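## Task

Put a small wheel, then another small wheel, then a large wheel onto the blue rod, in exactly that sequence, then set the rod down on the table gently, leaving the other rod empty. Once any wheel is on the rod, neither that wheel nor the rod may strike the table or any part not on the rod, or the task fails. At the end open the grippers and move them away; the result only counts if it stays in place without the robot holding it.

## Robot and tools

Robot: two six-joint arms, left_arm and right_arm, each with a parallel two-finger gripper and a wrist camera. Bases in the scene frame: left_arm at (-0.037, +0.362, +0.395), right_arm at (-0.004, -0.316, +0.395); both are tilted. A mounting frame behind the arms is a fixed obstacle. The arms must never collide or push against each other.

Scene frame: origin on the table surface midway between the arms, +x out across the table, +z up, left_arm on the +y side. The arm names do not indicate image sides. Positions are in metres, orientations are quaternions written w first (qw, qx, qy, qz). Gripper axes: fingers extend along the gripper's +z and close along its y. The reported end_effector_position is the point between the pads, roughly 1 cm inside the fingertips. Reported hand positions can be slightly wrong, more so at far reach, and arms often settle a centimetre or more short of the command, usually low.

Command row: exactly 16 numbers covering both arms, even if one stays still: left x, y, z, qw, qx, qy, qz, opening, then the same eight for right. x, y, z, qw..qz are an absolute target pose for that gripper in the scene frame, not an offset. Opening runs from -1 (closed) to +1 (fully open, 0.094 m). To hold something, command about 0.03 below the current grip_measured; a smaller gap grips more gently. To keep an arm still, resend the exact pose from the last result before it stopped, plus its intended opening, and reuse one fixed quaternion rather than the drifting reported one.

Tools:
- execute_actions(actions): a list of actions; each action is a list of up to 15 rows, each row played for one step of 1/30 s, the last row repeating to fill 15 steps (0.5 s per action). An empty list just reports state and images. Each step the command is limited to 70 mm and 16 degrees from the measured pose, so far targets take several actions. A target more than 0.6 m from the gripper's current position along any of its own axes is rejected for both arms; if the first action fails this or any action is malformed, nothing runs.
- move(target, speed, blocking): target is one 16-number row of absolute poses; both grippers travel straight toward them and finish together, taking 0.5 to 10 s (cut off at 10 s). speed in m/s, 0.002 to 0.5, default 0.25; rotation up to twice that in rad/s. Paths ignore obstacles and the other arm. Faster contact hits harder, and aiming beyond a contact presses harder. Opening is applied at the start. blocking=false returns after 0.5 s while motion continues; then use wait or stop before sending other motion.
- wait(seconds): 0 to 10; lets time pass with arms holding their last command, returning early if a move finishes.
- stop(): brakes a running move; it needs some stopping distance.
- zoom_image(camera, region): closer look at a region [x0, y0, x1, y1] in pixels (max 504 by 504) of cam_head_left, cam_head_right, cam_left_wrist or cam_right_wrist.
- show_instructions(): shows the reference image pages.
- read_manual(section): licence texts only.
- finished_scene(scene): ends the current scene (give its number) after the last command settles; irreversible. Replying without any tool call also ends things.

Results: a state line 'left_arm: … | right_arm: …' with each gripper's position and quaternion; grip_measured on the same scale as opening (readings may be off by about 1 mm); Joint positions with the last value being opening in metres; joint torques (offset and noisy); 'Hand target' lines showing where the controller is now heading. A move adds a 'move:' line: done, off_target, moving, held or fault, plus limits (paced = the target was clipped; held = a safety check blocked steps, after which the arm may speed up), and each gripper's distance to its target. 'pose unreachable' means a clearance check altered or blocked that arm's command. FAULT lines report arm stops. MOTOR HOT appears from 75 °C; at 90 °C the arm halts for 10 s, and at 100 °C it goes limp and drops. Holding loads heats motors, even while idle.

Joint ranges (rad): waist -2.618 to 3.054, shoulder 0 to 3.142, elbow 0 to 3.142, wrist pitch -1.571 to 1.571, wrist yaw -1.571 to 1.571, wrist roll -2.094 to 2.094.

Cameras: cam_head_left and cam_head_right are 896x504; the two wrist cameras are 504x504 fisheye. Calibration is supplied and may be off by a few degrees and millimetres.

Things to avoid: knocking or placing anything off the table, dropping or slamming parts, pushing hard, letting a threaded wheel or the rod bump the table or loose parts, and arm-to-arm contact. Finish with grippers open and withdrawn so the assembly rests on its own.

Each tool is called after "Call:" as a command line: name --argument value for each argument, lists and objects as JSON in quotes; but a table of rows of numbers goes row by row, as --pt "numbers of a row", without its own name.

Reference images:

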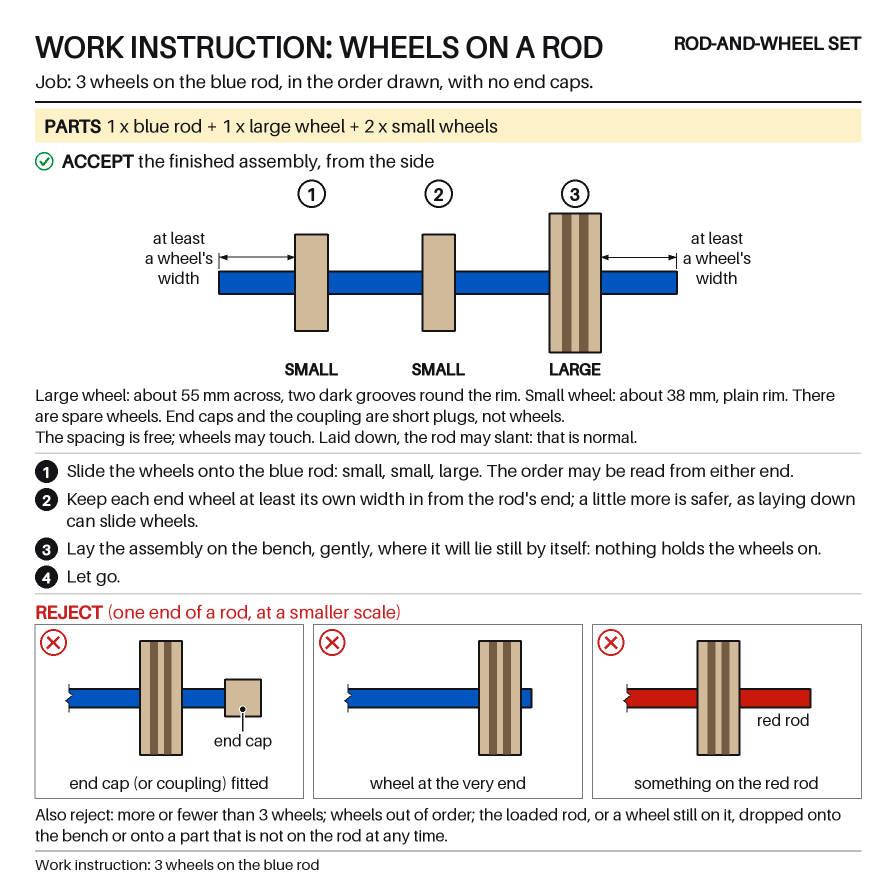

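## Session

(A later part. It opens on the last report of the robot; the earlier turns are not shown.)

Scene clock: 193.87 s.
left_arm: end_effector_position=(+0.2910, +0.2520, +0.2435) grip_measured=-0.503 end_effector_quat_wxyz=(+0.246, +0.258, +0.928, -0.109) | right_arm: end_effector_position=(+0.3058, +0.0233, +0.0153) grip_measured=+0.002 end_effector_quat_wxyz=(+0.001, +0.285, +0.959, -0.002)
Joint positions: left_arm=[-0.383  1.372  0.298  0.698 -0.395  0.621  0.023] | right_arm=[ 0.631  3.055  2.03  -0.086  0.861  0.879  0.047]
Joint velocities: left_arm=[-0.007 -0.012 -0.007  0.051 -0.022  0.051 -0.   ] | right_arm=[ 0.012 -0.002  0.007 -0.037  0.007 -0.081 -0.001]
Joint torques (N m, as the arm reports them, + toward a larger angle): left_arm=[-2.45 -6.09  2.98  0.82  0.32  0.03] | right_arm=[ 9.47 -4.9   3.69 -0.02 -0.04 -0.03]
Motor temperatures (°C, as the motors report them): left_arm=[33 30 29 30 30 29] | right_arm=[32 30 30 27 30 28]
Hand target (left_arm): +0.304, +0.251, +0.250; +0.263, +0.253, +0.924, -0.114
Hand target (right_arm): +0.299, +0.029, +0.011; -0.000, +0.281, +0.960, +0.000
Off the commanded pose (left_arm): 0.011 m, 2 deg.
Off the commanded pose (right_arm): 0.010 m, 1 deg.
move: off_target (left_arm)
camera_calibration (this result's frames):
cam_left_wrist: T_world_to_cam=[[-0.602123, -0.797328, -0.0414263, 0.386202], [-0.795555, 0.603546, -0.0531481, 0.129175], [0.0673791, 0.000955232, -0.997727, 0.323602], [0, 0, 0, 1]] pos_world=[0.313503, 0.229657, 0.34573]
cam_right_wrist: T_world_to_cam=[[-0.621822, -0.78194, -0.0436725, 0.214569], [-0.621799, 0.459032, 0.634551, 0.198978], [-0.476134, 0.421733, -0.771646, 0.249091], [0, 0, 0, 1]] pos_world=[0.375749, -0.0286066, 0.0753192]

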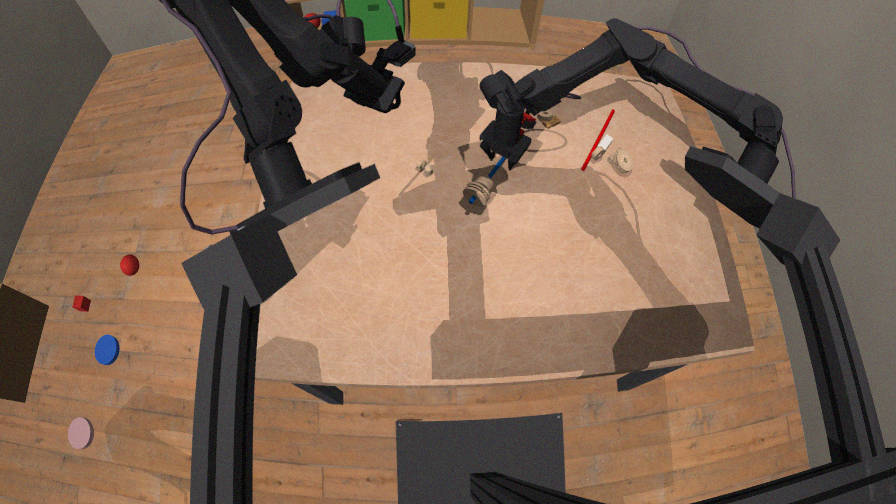

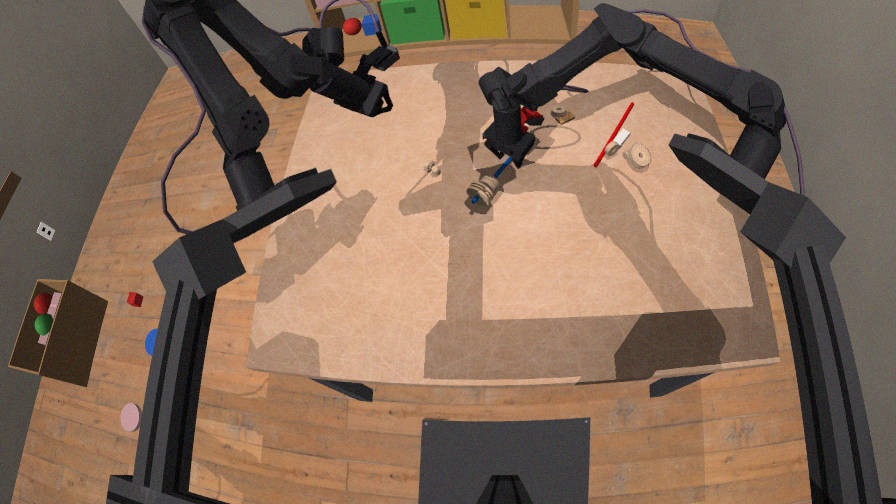

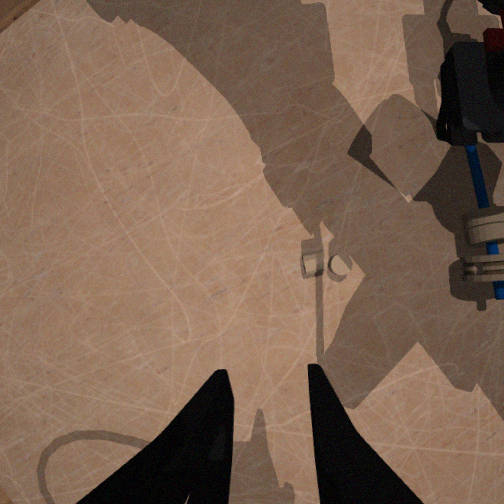

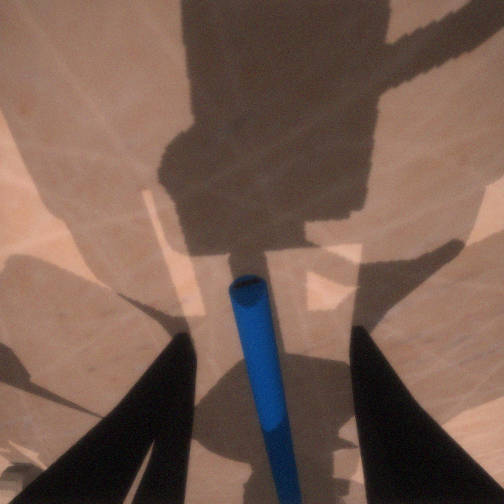

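Call:
execute_actions --actions '[[[0.30,0.25,0.25,0.261,0.251,0.914,-0.112,-0.5,0.299,0.029,0.010,0,0.281,0.96,0,-0.6]],[[0.30,0.25,0.25,0.261,0.251,0.914,-0.112,-0.5,0.299,0.029,0.010,0,0.281,0.96,0,-0.78]],[[0.30,0.25,0.25,0.261,0.251,0.914,-0.112,-0.5,0.299,0.029,0.010,0,0.281,0.96,0,-0.88]]]'

Call:
move --target '[0.30,0.25,0.25,0.261,0.251,0.914,-0.112,-0.5,0.30,0.025,0.05,-0.288,0.268,0.916,0.084,-0.88]' --speed 0.06

Scene clock: 195.57 s.
left_arm: end_effector_position=(+0.2918, +0.2521, +0.2438) grip_measured=-0.503 end_effector_quat_wxyz=(+0.248, +0.258, +0.928, -0.108) | right_arm: end_effector_position=(+0.3065, +0.0252, +0.0150) grip_measured=-0.839 end_effector_quat_wxyz=(+0.001, +0.285, +0.959, +0.002)
Joint positions: left_arm=[-0.383  1.372  0.298  0.702 -0.395  0.622  0.023] | right_arm=[ 0.631  3.057  2.033 -0.081  0.854  0.874  0.008]
Joint velocities: left_arm=[-0.007 -0.007 -0.007  0.081 -0.066  0.037  0.   ] | right_arm=[-0.007  0.012  0.017 -0.051  0.022 -0.007  0.   ]
Joint torques (N m, as the arm reports them, + toward a larger angle): left_arm=[-2.95 -5.61  1.65  1.04  0.28  0.05] | right_arm=[ 9.23 -4.89  3.63  0.01  0.03 -0.01]
Motor temperatures (°C, as the motors report them): left_arm=[33 30 29 30 30 29] | right_arm=[32 30 30 27 30 28]
Hand target (left_arm): +0.300, +0.250, +0.250; +0.264, +0.254, +0.924, -0.113
Hand target (right_arm): +0.299, +0.029, +0.010; -0.000, +0.281, +0.960, +0.000
Off the commanded pose (left_arm): 0.010 m, 2 deg.
Off the commanded pose (right_arm): 0.010 m, 1 deg.
camera_calibration (this result's frames):
cam_left_wrist: T_world_to_cam=[[-0.600461, -0.798513, -0.0427171, 0.38688], [-0.796583, 0.601978, -0.0554816, 0.130972], [0.0700175, 0.000713201, -0.997546, 0.3231], [0, 0, 0, 1]] pos_world=[0.314014, 0.229856, 0.3461]
cam_right_wrist: T_world_to_cam=[[-0.621462, -0.781779, -0.0510544, 0.216396], [-0.623035, 0.453658, 0.637198, 0.19915], [-0.474987, 0.427803, -0.769007, 0.247849], [0, 0, 0, 1]] pos_world=[0.376284, -0.0272023, 0.0747476]

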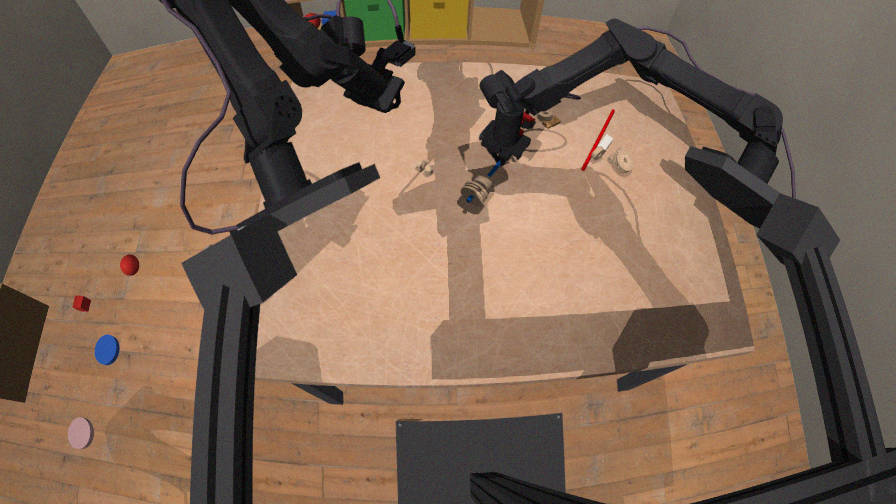

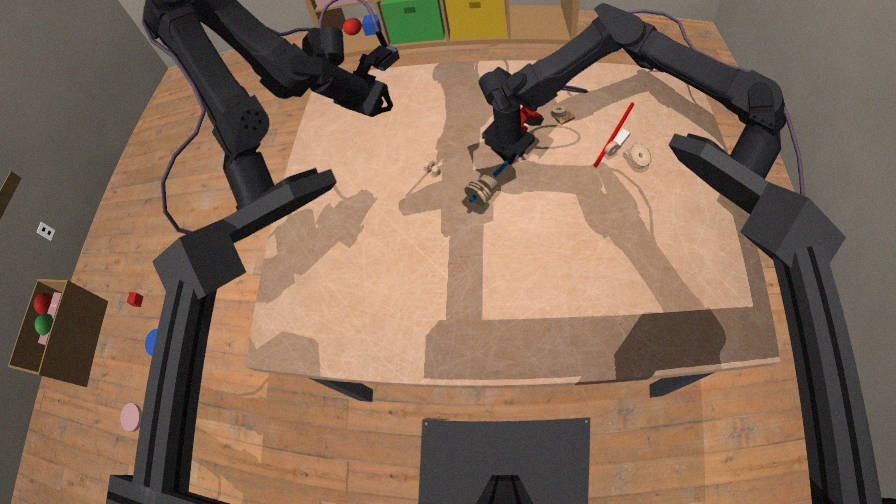

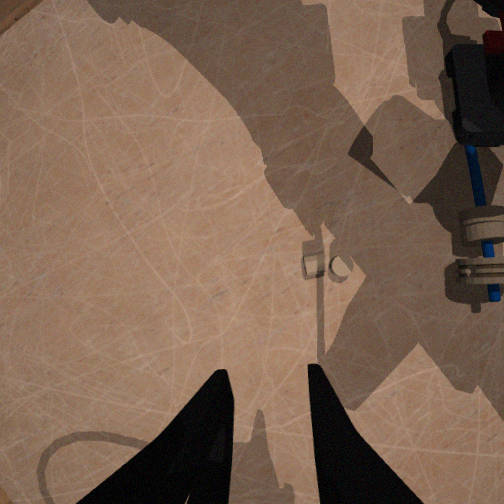

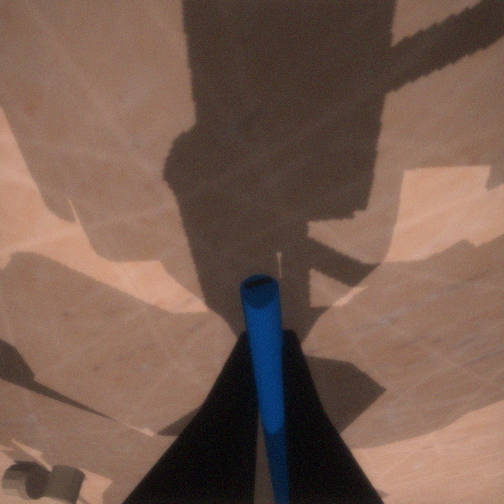

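Scene clock: 201.20 s.
left_arm: end_effector_position=(+0.2918, +0.2525, +0.2437) grip_measured=-0.503 end_effector_quat_wxyz=(+0.247, +0.257, +0.928, -0.107) | right_arm: end_effector_position=(+0.3031, +0.0176, +0.0424) grip_measured=-0.839 end_effector_quat_wxyz=(-0.278, +0.274, +0.917, +0.081)
Joint positions: left_arm=[-0.383  1.372  0.298  0.702 -0.398  0.622  0.023] | right_arm=[ 0.524  3.027  2.383 -0.817  0.348  0.998  0.008]
Joint velocities: left_arm=[-0.002  0.012  0.012 -0.037  0.007 -0.037 -0.001] | right_arm=[ 0.012 -0.002  0.022 -0.022 -0.066 -0.022 -0.002]
Joint torques (N m, as the arm reports them, + toward a larger angle): left_arm=[-2.97 -5.64  1.68  1.04  0.29  0.05] | right_arm=[ 9.94 -6.74  4.32 -0.94 -0.5   0.04]
Motor temperatures (°C, as the motors report them): left_arm=[33 30 29 30 30 29] | right_arm=[33 30 31 27 30 28]
Hand target (left_arm): +0.300, +0.250, +0.250; +0.264, +0.254, +0.924, -0.113
Hand target (right_arm): +0.300, +0.025, +0.049; -0.287, +0.268, +0.916, +0.088
Off the commanded pose (left_arm): 0.011 m, 2 deg.
Off the commanded pose (right_arm): 0.011 m, 1 deg.
move: off_target (left_arm, right_arm)
camera_calibration (this result's frames):
cam_left_wrist: T_world_to_cam=[[-0.599675, -0.799009, -0.0444334, 0.387542], [-0.797209, 0.60131, -0.0537, 0.130612], [0.0696251, 0.00322019, -0.997568, 0.322416], [0, 0, 0, 1]] pos_world=[0.314076, 0.230073, 0.345866]
cam_right_wrist: T_world_to_cam=[[-0.631162, -0.775481, 0.0162377, 0.209747], [-0.215032, 0.195051, 0.956931, 0.0503838], [-0.745249, 0.600487, -0.289862, 0.329136], [0, 0, 0, 1]] pos_world=[0.388507, -0.0448146, 0.0437845]

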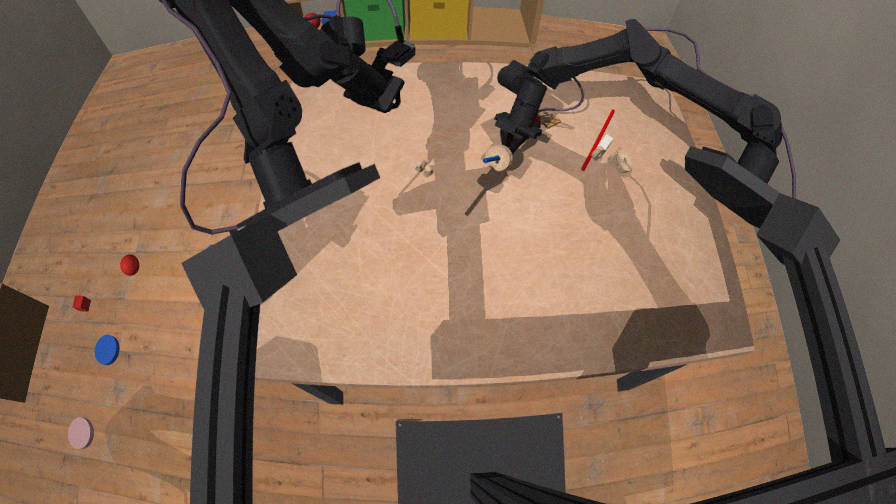

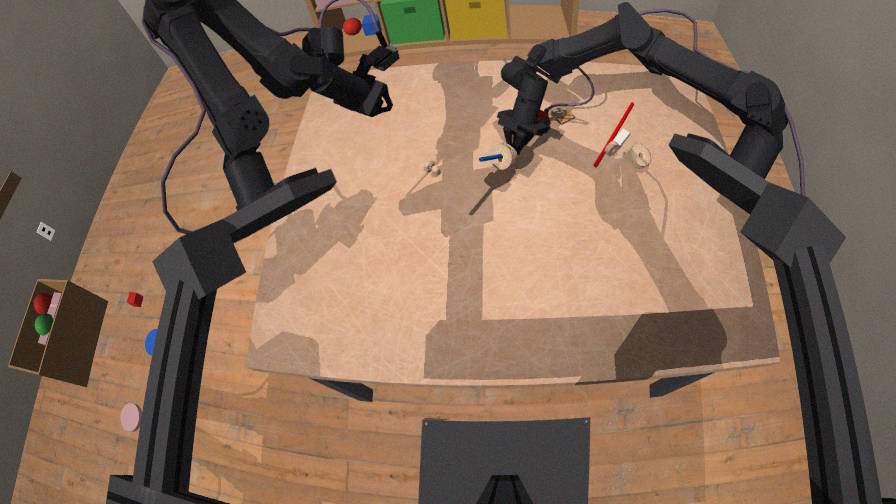

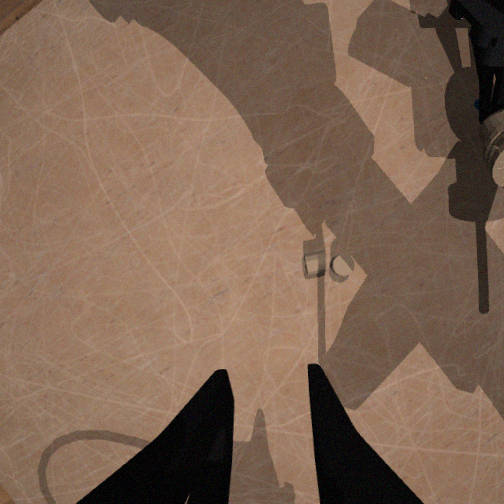

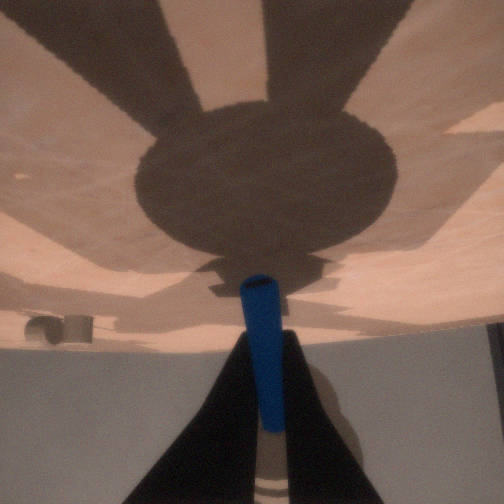

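Call:
move --target '[0.30,0.25,0.25,0.261,0.251,0.914,-0.112,-0.5,0.30,0.025,0.045,0,0.281,0.96,0,-0.88]' --speed 0.08

Call:
move --target '[0.30,0.25,0.25,0.261,0.251,0.914,-0.112,-0.5,0.30,0.025,0.022,0,0.281,0.96,0,-0.88]' --speed 0.012

Scene clock: 205.53 s.
left_arm: end_effector_position=(+0.2918, +0.2530, +0.2435) grip_measured=-0.503 end_effector_quat_wxyz=(+0.247, +0.257, +0.928, -0.106) | right_arm: end_effector_position=(+0.3092, +0.0120, +0.0365) grip_measured=-0.839 end_effector_quat_wxyz=(-0.007, +0.297, +0.955, -0.008)
Joint positions: left_arm=[-0.383  1.372  0.298  0.702 -0.401  0.622  0.023] | right_arm=[ 0.648  2.964  1.937 -0.135  0.869  0.952  0.008]
Joint velocities: left_arm=[-0.002 -0.037  0.007 -0.022  0.022  0.007 -0.   ] | right_arm=[-0.012 -0.022 -0.007  0.037 -0.022  0.022 -0.   ]
Joint torques (N m, as the arm reports them, + toward a larger angle): left_arm=[-3.   -5.61  1.63  1.03  0.32  0.06] | right_arm=[11.1  -6.    0.9  -0.02  0.11  0.01]
Motor temperatures (°C, as the motors report them): left_arm=[32 30 29 30 30 29] | right_arm=[34 30 30 27 30 28]
Hand target (left_arm): +0.300, +0.250, +0.250; +0.264, +0.254, +0.924, -0.113
Hand target (right_arm): +0.300, +0.023, +0.045; -0.000, +0.280, +0.960, -0.004
Off the commanded pose (left_arm): 0.011 m, 2 deg.
Off the commanded pose (right_arm): 0.018 m, 2 deg.
move: off_target (left_arm, right_arm)
camera_calibration (this result's frames):
cam_left_wrist: T_world_to_cam=[[-0.598889, -0.799501, -0.0461512, 0.388202], [-0.797834, 0.600637, -0.0519198, 0.130253], [0.06923, 0.00572682, -0.997584, 0.321731], [0, 0, 0, 1]] pos_world=[0.314137, 0.23029, 0.345632]
cam_right_wrist: T_world_to_cam=[[-0.641273, -0.766886, -0.0256099, 0.213903], [-0.597899, 0.47849, 0.64309, 0.184904], [-0.480922, 0.427708, -0.765362, 0.273014], [0, 0, 0, 1]] pos_world=[0.379023, -0.0412057, 0.0955233]

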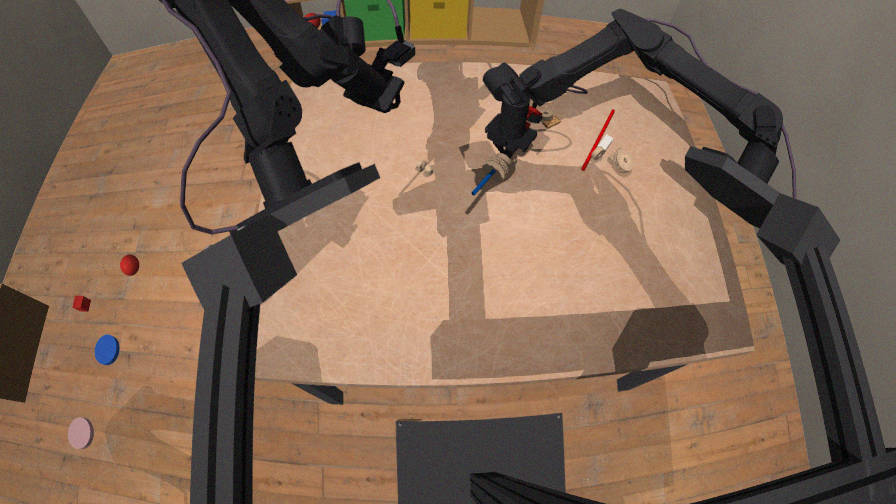

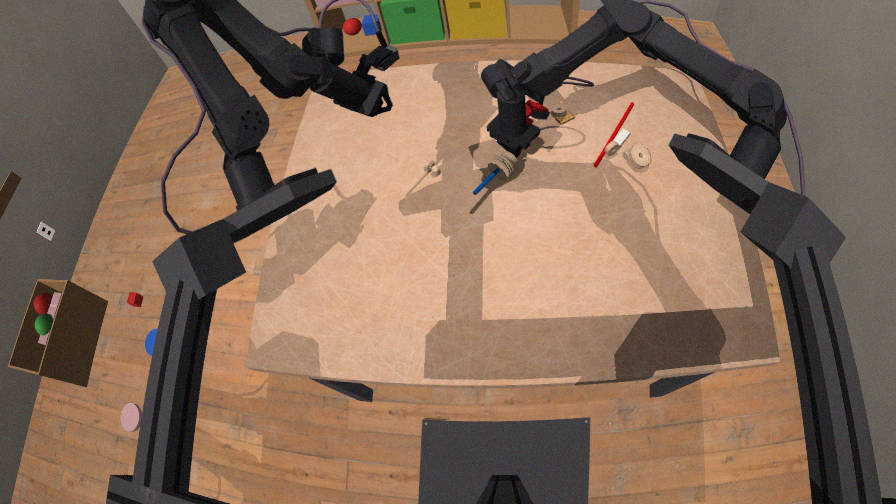

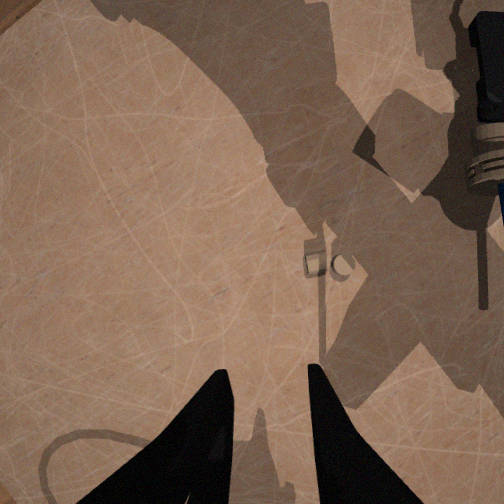

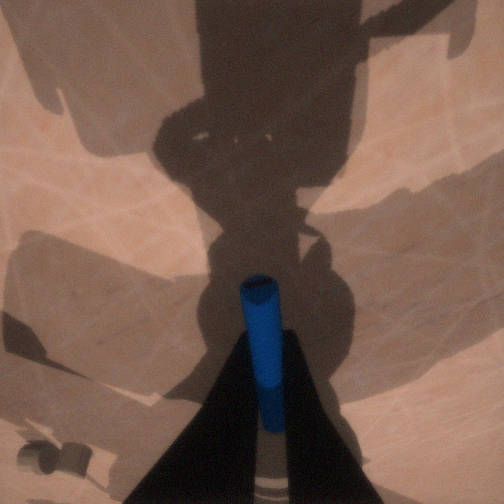

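Scene clock: 207.57 s.
left_arm: end_effector_position=(+0.2918, +0.2530, +0.2435) grip_measured=-0.503 end_effector_quat_wxyz=(+0.247, +0.257, +0.928, -0.106) | right_arm: end_effector_position=(+0.3039, +0.0138, +0.0231) grip_measured=-0.839 end_effector_quat_wxyz=(-0.009, +0.280, +0.960, -0.007)
Joint positions: left_arm=[-0.383  1.372  0.298  0.702 -0.401  0.622  0.023] | right_arm=[ 0.631  3.003  1.965 -0.106  0.859  0.893  0.008]
Joint velocities: left_arm=[-0.007  0.007  0.002 -0.037 -0.007 -0.007  0.001] | right_arm=[-0.017  0.007  0.002  0.022 -0.022  0.022 -0.   ]
Joint torques (N m, as the arm reports them, + toward a larger angle): left_arm=[-2.99 -5.63  1.64  1.03  0.29  0.05] | right_arm=[10.06 -4.78  3.47  0.22  0.05  0.01]
Motor temperatures (°C, as the motors report them): left_arm=[32 30 29 30 30 29] | right_arm=[34 30 30 27 30 28]
Hand target (left_arm): +0.300, +0.250, +0.250; +0.264, +0.254, +0.924, -0.113
Hand target (right_arm): +0.300, +0.024, +0.023; -0.000, +0.281, +0.960, -0.000
Off the commanded pose (left_arm): 0.011 m, 2 deg.
Off the commanded pose (right_arm): 0.012 m, 1 deg.
move: off_target (left_arm, right_arm)
camera_calibration (this result's frames):
cam_left_wrist: T_world_to_cam=[[-0.598777, -0.799571, -0.0463967, 0.388296], [-0.797923, 0.600541, -0.0516655, 0.130202], [0.0691734, 0.00608489, -0.997586, 0.321633], [0, 0, 0, 1]] pos_world=[0.314146, 0.230322, 0.345599]
cam_right_wrist: T_world_to_cam=[[-0.613994, -0.788841, -0.0272294, 0.203597], [-0.613034, 0.454856, 0.645984, 0.19434], [-0.497193, 0.413323, -0.762865, 0.264573], [0, 0, 0, 1]] pos_world=[0.375688, -0.0371454, 0.0818365]

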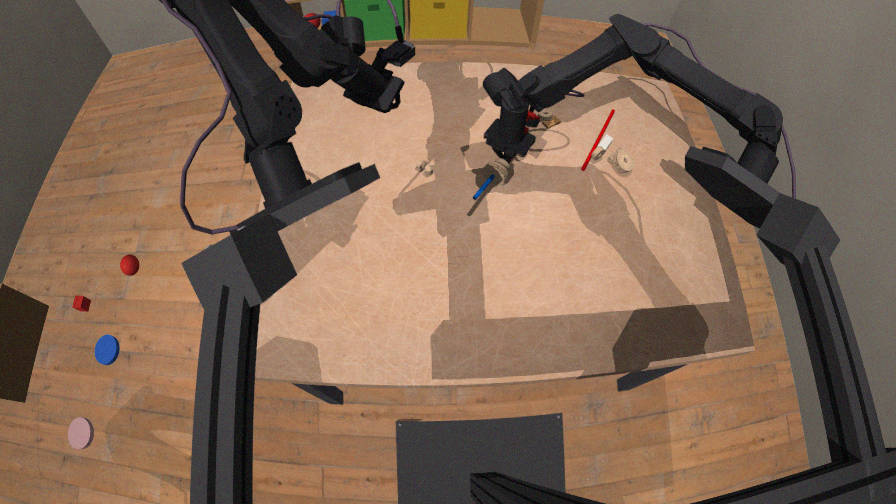

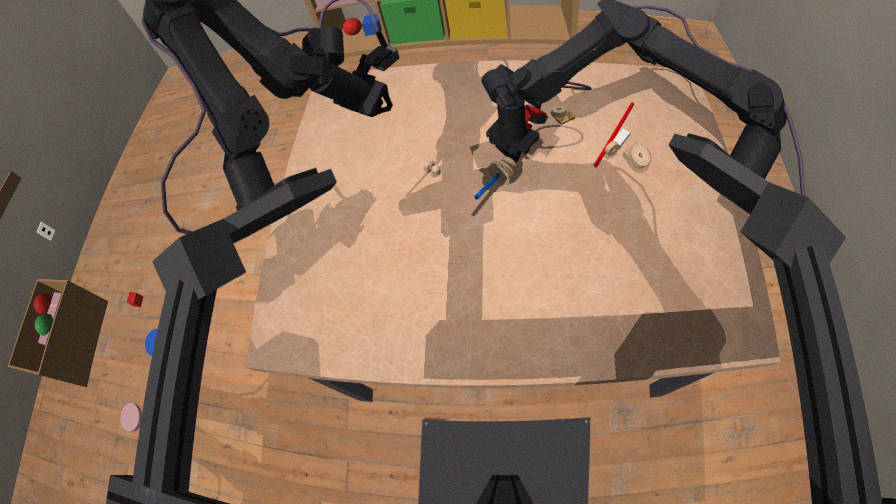

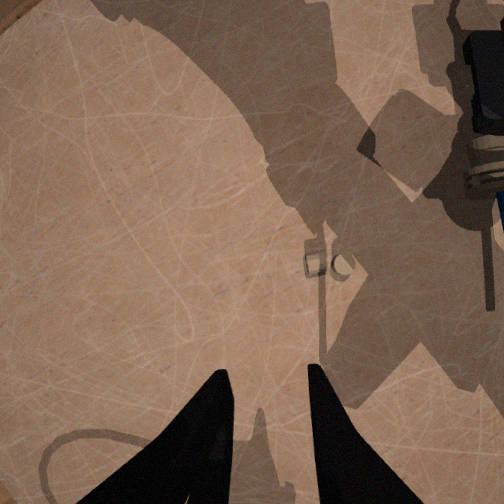

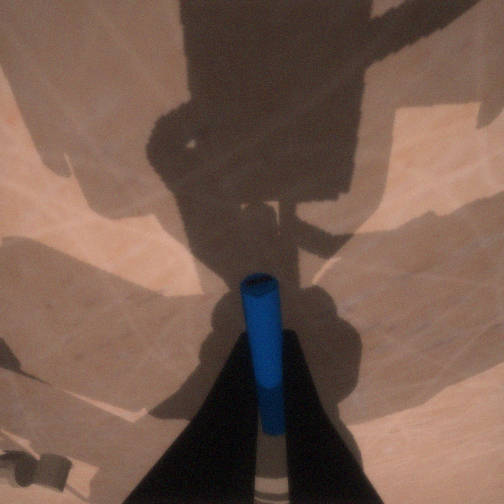

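Call:
execute_actions --actions '[[[0.30,0.25,0.25,0.261,0.251,0.914,-0.112,-0.5,0.30,0.025,0.022,0,0.281,0.96,0,-0.84]],[[0.30,0.25,0.25,0.261,0.251,0.914,-0.112,-0.5,0.30,0.025,0.022,0,0.281,0.96,0,-0.815]],[[0.30,0.25,0.25,0.261,0.251,0.914,-0.112,-0.5,0.30,0.025,0.022,0,0.281,0.96,0,-0.75]],[[0.30,0.25,0.25,0.261,0.251,0.914,-0.112,-0.5,0.30,0.025,0.022,0,0.281,0.96,0,-0.5]]]'

Call:
move --target '[0.30,0.25,0.25,0.261,0.251,0.914,-0.112,-0.5,0.32,0.01,0.10,0,0.281,0.96,0,-0.5]' --speed 0.08

Call:
move --target '[0.30,0.25,0.25,0.261,0.251,0.914,-0.112,-0.5,0.30,-0.25,0.25,0,0.281,0.96,0,-0.5]'

Call:
zoom_image --camera "cam_head_left" --region '[400,100,580,220]'

Scene clock: 209.77 s.
left_arm: end_effector_position=(+0.2918, +0.2530, +0.2435) grip_measured=-0.503 end_effector_quat_wxyz=(+0.247, +0.257, +0.928, -0.106) | right_arm: end_effector_position=(+0.2972, +0.0167, +0.0195) grip_measured=-0.502 end_effector_quat_wxyz=(-0.008, +0.279, +0.960, -0.006)
Joint positions: left_arm=[-0.383  1.372  0.298  0.702 -0.401  0.622  0.023] | right_arm=[ 0.631  3.021  1.965 -0.086  0.859  0.891  0.023]
Joint velocities: left_arm=[-0.012 -0.007 -0.007 -0.022  0.022 -0.007 -0.001] | right_arm=[-0.017 -0.002 -0.002 -0.007 -0.007  0.051  0.001]
Joint torques (N m, as the arm reports them, + toward a larger angle): left_arm=[-2.99 -5.63  1.66  1.03  0.32  0.05] | right_arm=[ 9.89 -5.66  3.74  0.02  0.05 -0.01]
Motor temperatures (°C, as the motors report them): left_arm=[32 30 29 30 30 29] | right_arm=[34 30 31 27 30 28]
Hand target (left_arm): +0.300, +0.250, +0.250; +0.264, +0.254, +0.924, -0.113
Hand target (right_arm): +0.300, +0.025, +0.022; +0.000, +0.281, +0.960, -0.000
Off the commanded pose (left_arm): 0.011 m, 2 deg.
Off the commanded pose (right_arm): 0.009 m, 1 deg.
camera_calibration (this result's frames):
cam_left_wrist: T_world_to_cam=[[-0.598777, -0.799571, -0.0463967, 0.388296], [-0.797923, 0.600541, -0.0516655, 0.130202], [0.0691734, 0.00608489, -0.997586, 0.321633], [0, 0, 0, 1]] pos_world=[0.314146, 0.230322, 0.345599]
cam_right_wrist: T_world_to_cam=[[-0.61331, -0.789322, -0.028682, 0.201487], [-0.614268, 0.453835, 0.64553, 0.191589], [-0.496514, 0.413528, -0.763196, 0.257027], [0, 0, 0, 1]] pos_world=[0.368879, -0.0341998, 0.0782647]

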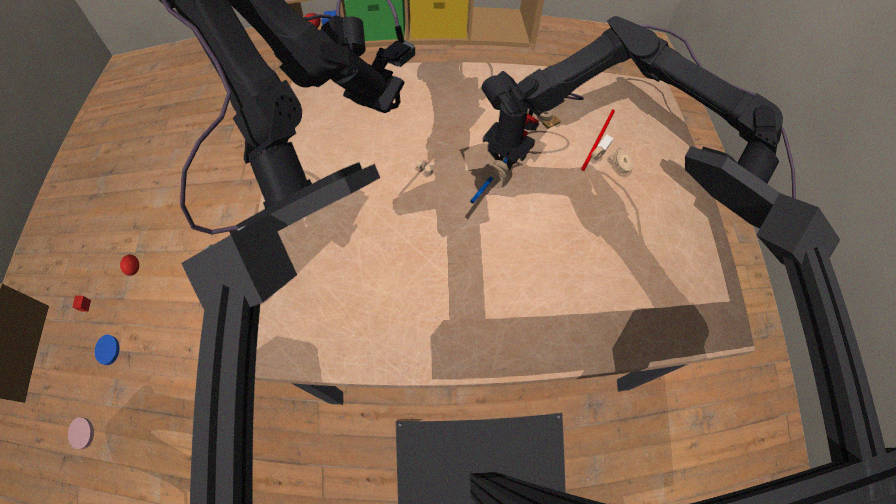

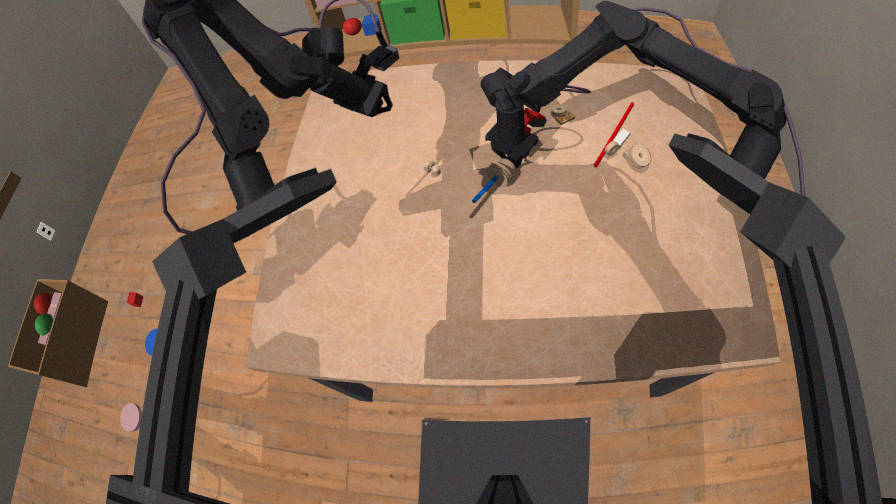

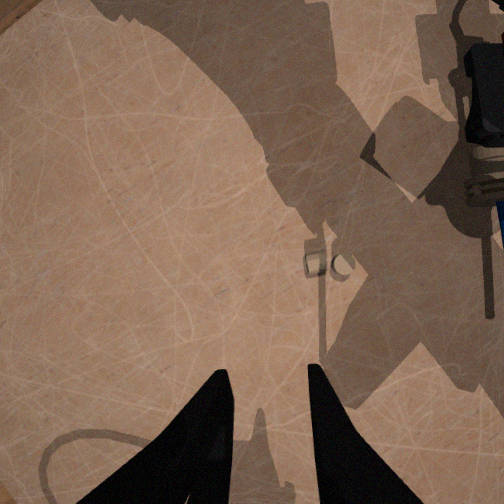

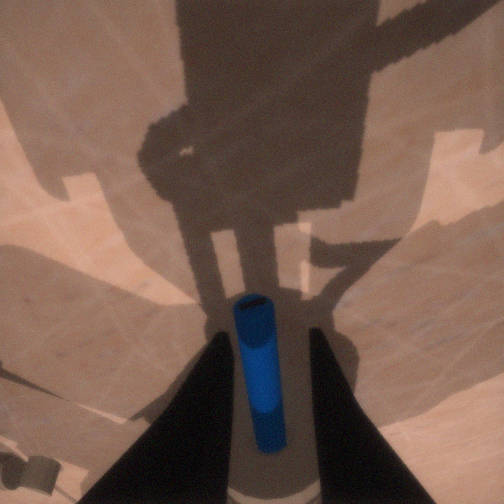

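Scene clock: 211.20 s.
left_arm: end_effector_position=(+0.2918, +0.2530, +0.2435) grip_measured=-0.503 end_effector_quat_wxyz=(+0.247, +0.257, +0.928, -0.106) | right_arm: end_effector_position=(+0.3224, +0.0066, +0.0865) grip_measured=-0.502 end_effector_quat_wxyz=(-0.003, +0.293, +0.956, +0.000)
Joint positions: left_arm=[-0.383  1.372  0.298  0.702 -0.401  0.622  0.023] | right_arm=[ 0.713  2.815  1.808 -0.2    0.885  1.017  0.023]
Joint velocities: left_arm=[-0.012 -0.017  0.027 -0.051 -0.051 -0.037 -0.002] | right_arm=[ 0.007  0.017  0.007 -0.022 -0.037  0.037 -0.001]
Joint torques (N m, as the arm reports them, + toward a larger angle): left_arm=[-2.96 -5.61  1.69  1.04  0.34  0.05] | right_arm=[10.83 -7.91  0.63 -0.26  0.15  0.03]
Motor temperatures (°C, as the motors report them): left_arm=[32 30 29 30 30 29] | right_arm=[34 30 30 27 30 28]
Hand target (left_arm): +0.300, +0.250, +0.250; +0.264, +0.254, +0.924, -0.113
Hand target (right_arm): +0.320, +0.009, +0.099; +0.001, +0.281, +0.960, -0.000
Off the commanded pose (left_arm): 0.011 m, 2 deg.
Off the commanded pose (right_arm): 0.014 m, 1 deg.
move: off_target (left_arm, right_arm)
camera_calibration (this result's frames):
cam_left_wrist: T_world_to_cam=[[-0.598777, -0.799571, -0.0463967, 0.388296], [-0.797923, 0.600541, -0.0516655, 0.130202], [0.0691734, 0.00608489, -0.997586, 0.321633], [0, 0, 0, 1]] pos_world=[0.314146, 0.230322, 0.345599]
cam_right_wrist: T_world_to_cam=[[-0.634787, -0.771402, -0.0445396, 0.219055], [-0.609618, 0.46457, 0.642294, 0.167193], [-0.474775, 0.434872, -0.765163, 0.317889], [0, 0, 0, 1]] pos_world=[0.391903, -0.0469341, 0.145606]

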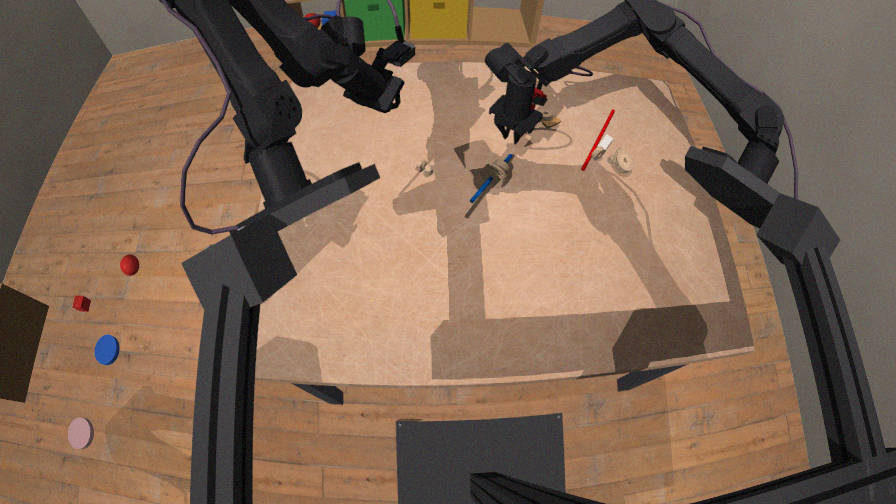

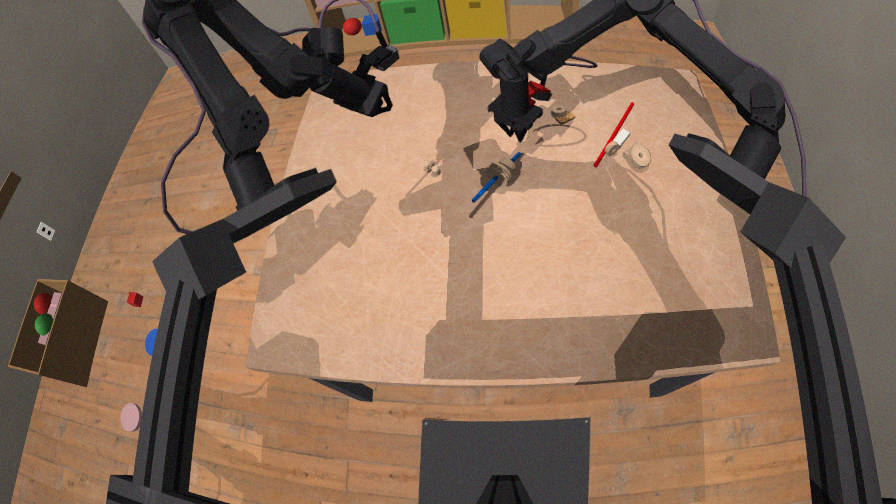

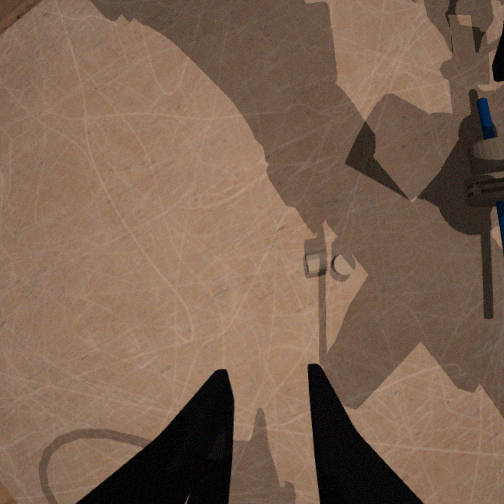

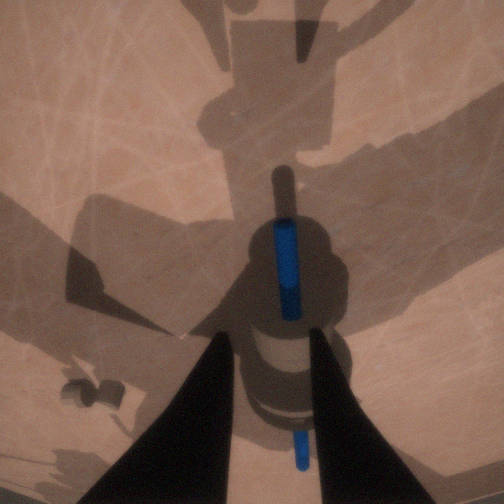

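Scene clock: 213.07 s.
left_arm: end_effector_position=(+0.2918, +0.2531, +0.2434) grip_measured=-0.503 end_effector_quat_wxyz=(+0.247, +0.257, +0.928, -0.106) | right_arm: end_effector_position=(+0.3109, -0.2495, +0.2471) grip_measured=-0.502 end_effector_quat_wxyz=(+0.008, +0.295, +0.955, +0.002)
Joint positions: left_arm=[-0.383  1.372  0.298  0.702 -0.401  0.622  0.023] | right_arm=[ 0.644  1.593  0.759 -0.267  0.868  0.9    0.023]
Joint velocities: left_arm=[-0.002  0.007 -0.007 -0.037 -0.022  0.051  0.   ] | right_arm=[ 0.002 -0.007  0.022 -0.11  -0.007 -0.007 -0.001]
Joint torques (N m, as the arm reports them, + toward a larger angle): left_arm=[-2.98 -5.66  1.66  1.03  0.31  0.05] | right_arm=[ 4.42 -5.23  1.24 -0.22 -0.08 -0.05]
Motor temperatures (°C, as the motors report them): left_arm=[32 30 29 30 30 29] | right_arm=[34 30 30 27 30 28]
Hand target (left_arm): +0.300, +0.250, +0.250; +0.264, +0.254, +0.924, -0.113
Hand target (right_arm): +0.302, -0.250, +0.248; -0.000, +0.281, +0.960, +0.000
Off the commanded pose (left_arm): 0.011 m, 2 deg.
Off the commanded pose (right_arm): 0.011 m, 2 deg.
move: off_target (left_arm, right_arm)
camera_calibration (this result's frames):
cam_left_wrist: T_world_to_cam=[[-0.598665, -0.799641, -0.0466423, 0.38839], [-0.798012, 0.600444, -0.0514114, 0.130151], [0.0691167, 0.00644294, -0.997588, 0.321535], [0, 0, 0, 1]] pos_world=[0.314154, 0.230353, 0.345566]
cam_right_wrist: T_world_to_cam=[[-0.637127, -0.768688, -0.0564556, 0.0257309], [-0.621662, 0.4692, 0.627206, 0.184565], [-0.455637, 0.434707, -0.776804, 0.543583], [0, 0, 0, 1]] pos_world=[0.378807, -0.303118, 0.30795]

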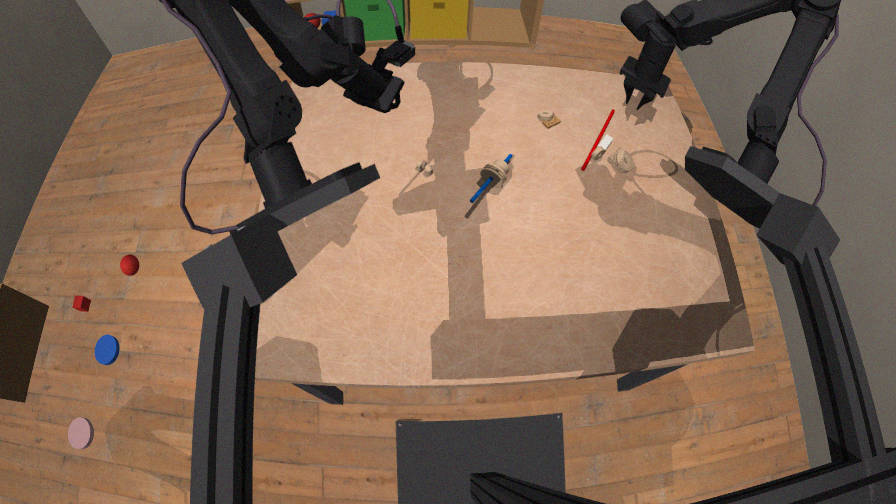

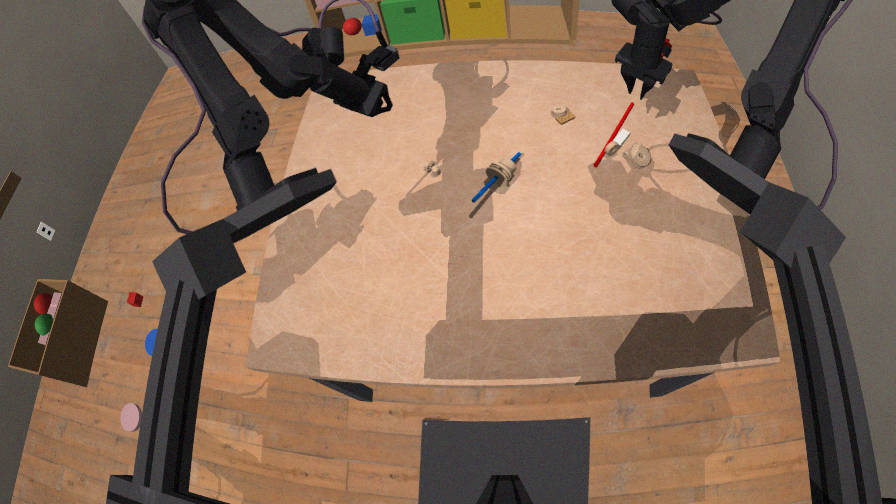

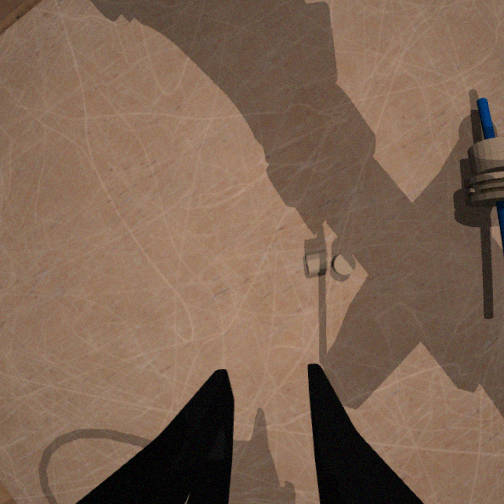

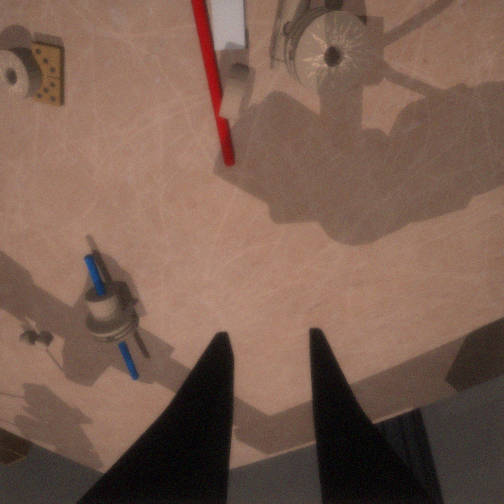

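Region (400, 100, 580, 220) of cam_head_left's 896x504 image, scaled by 2.800, with more detail than that image has.

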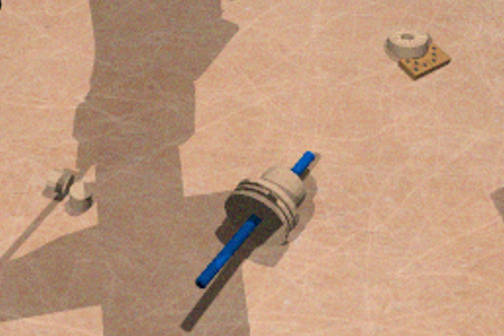

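Call:
finished_scene --scene 1

The scene is finished: the task was done.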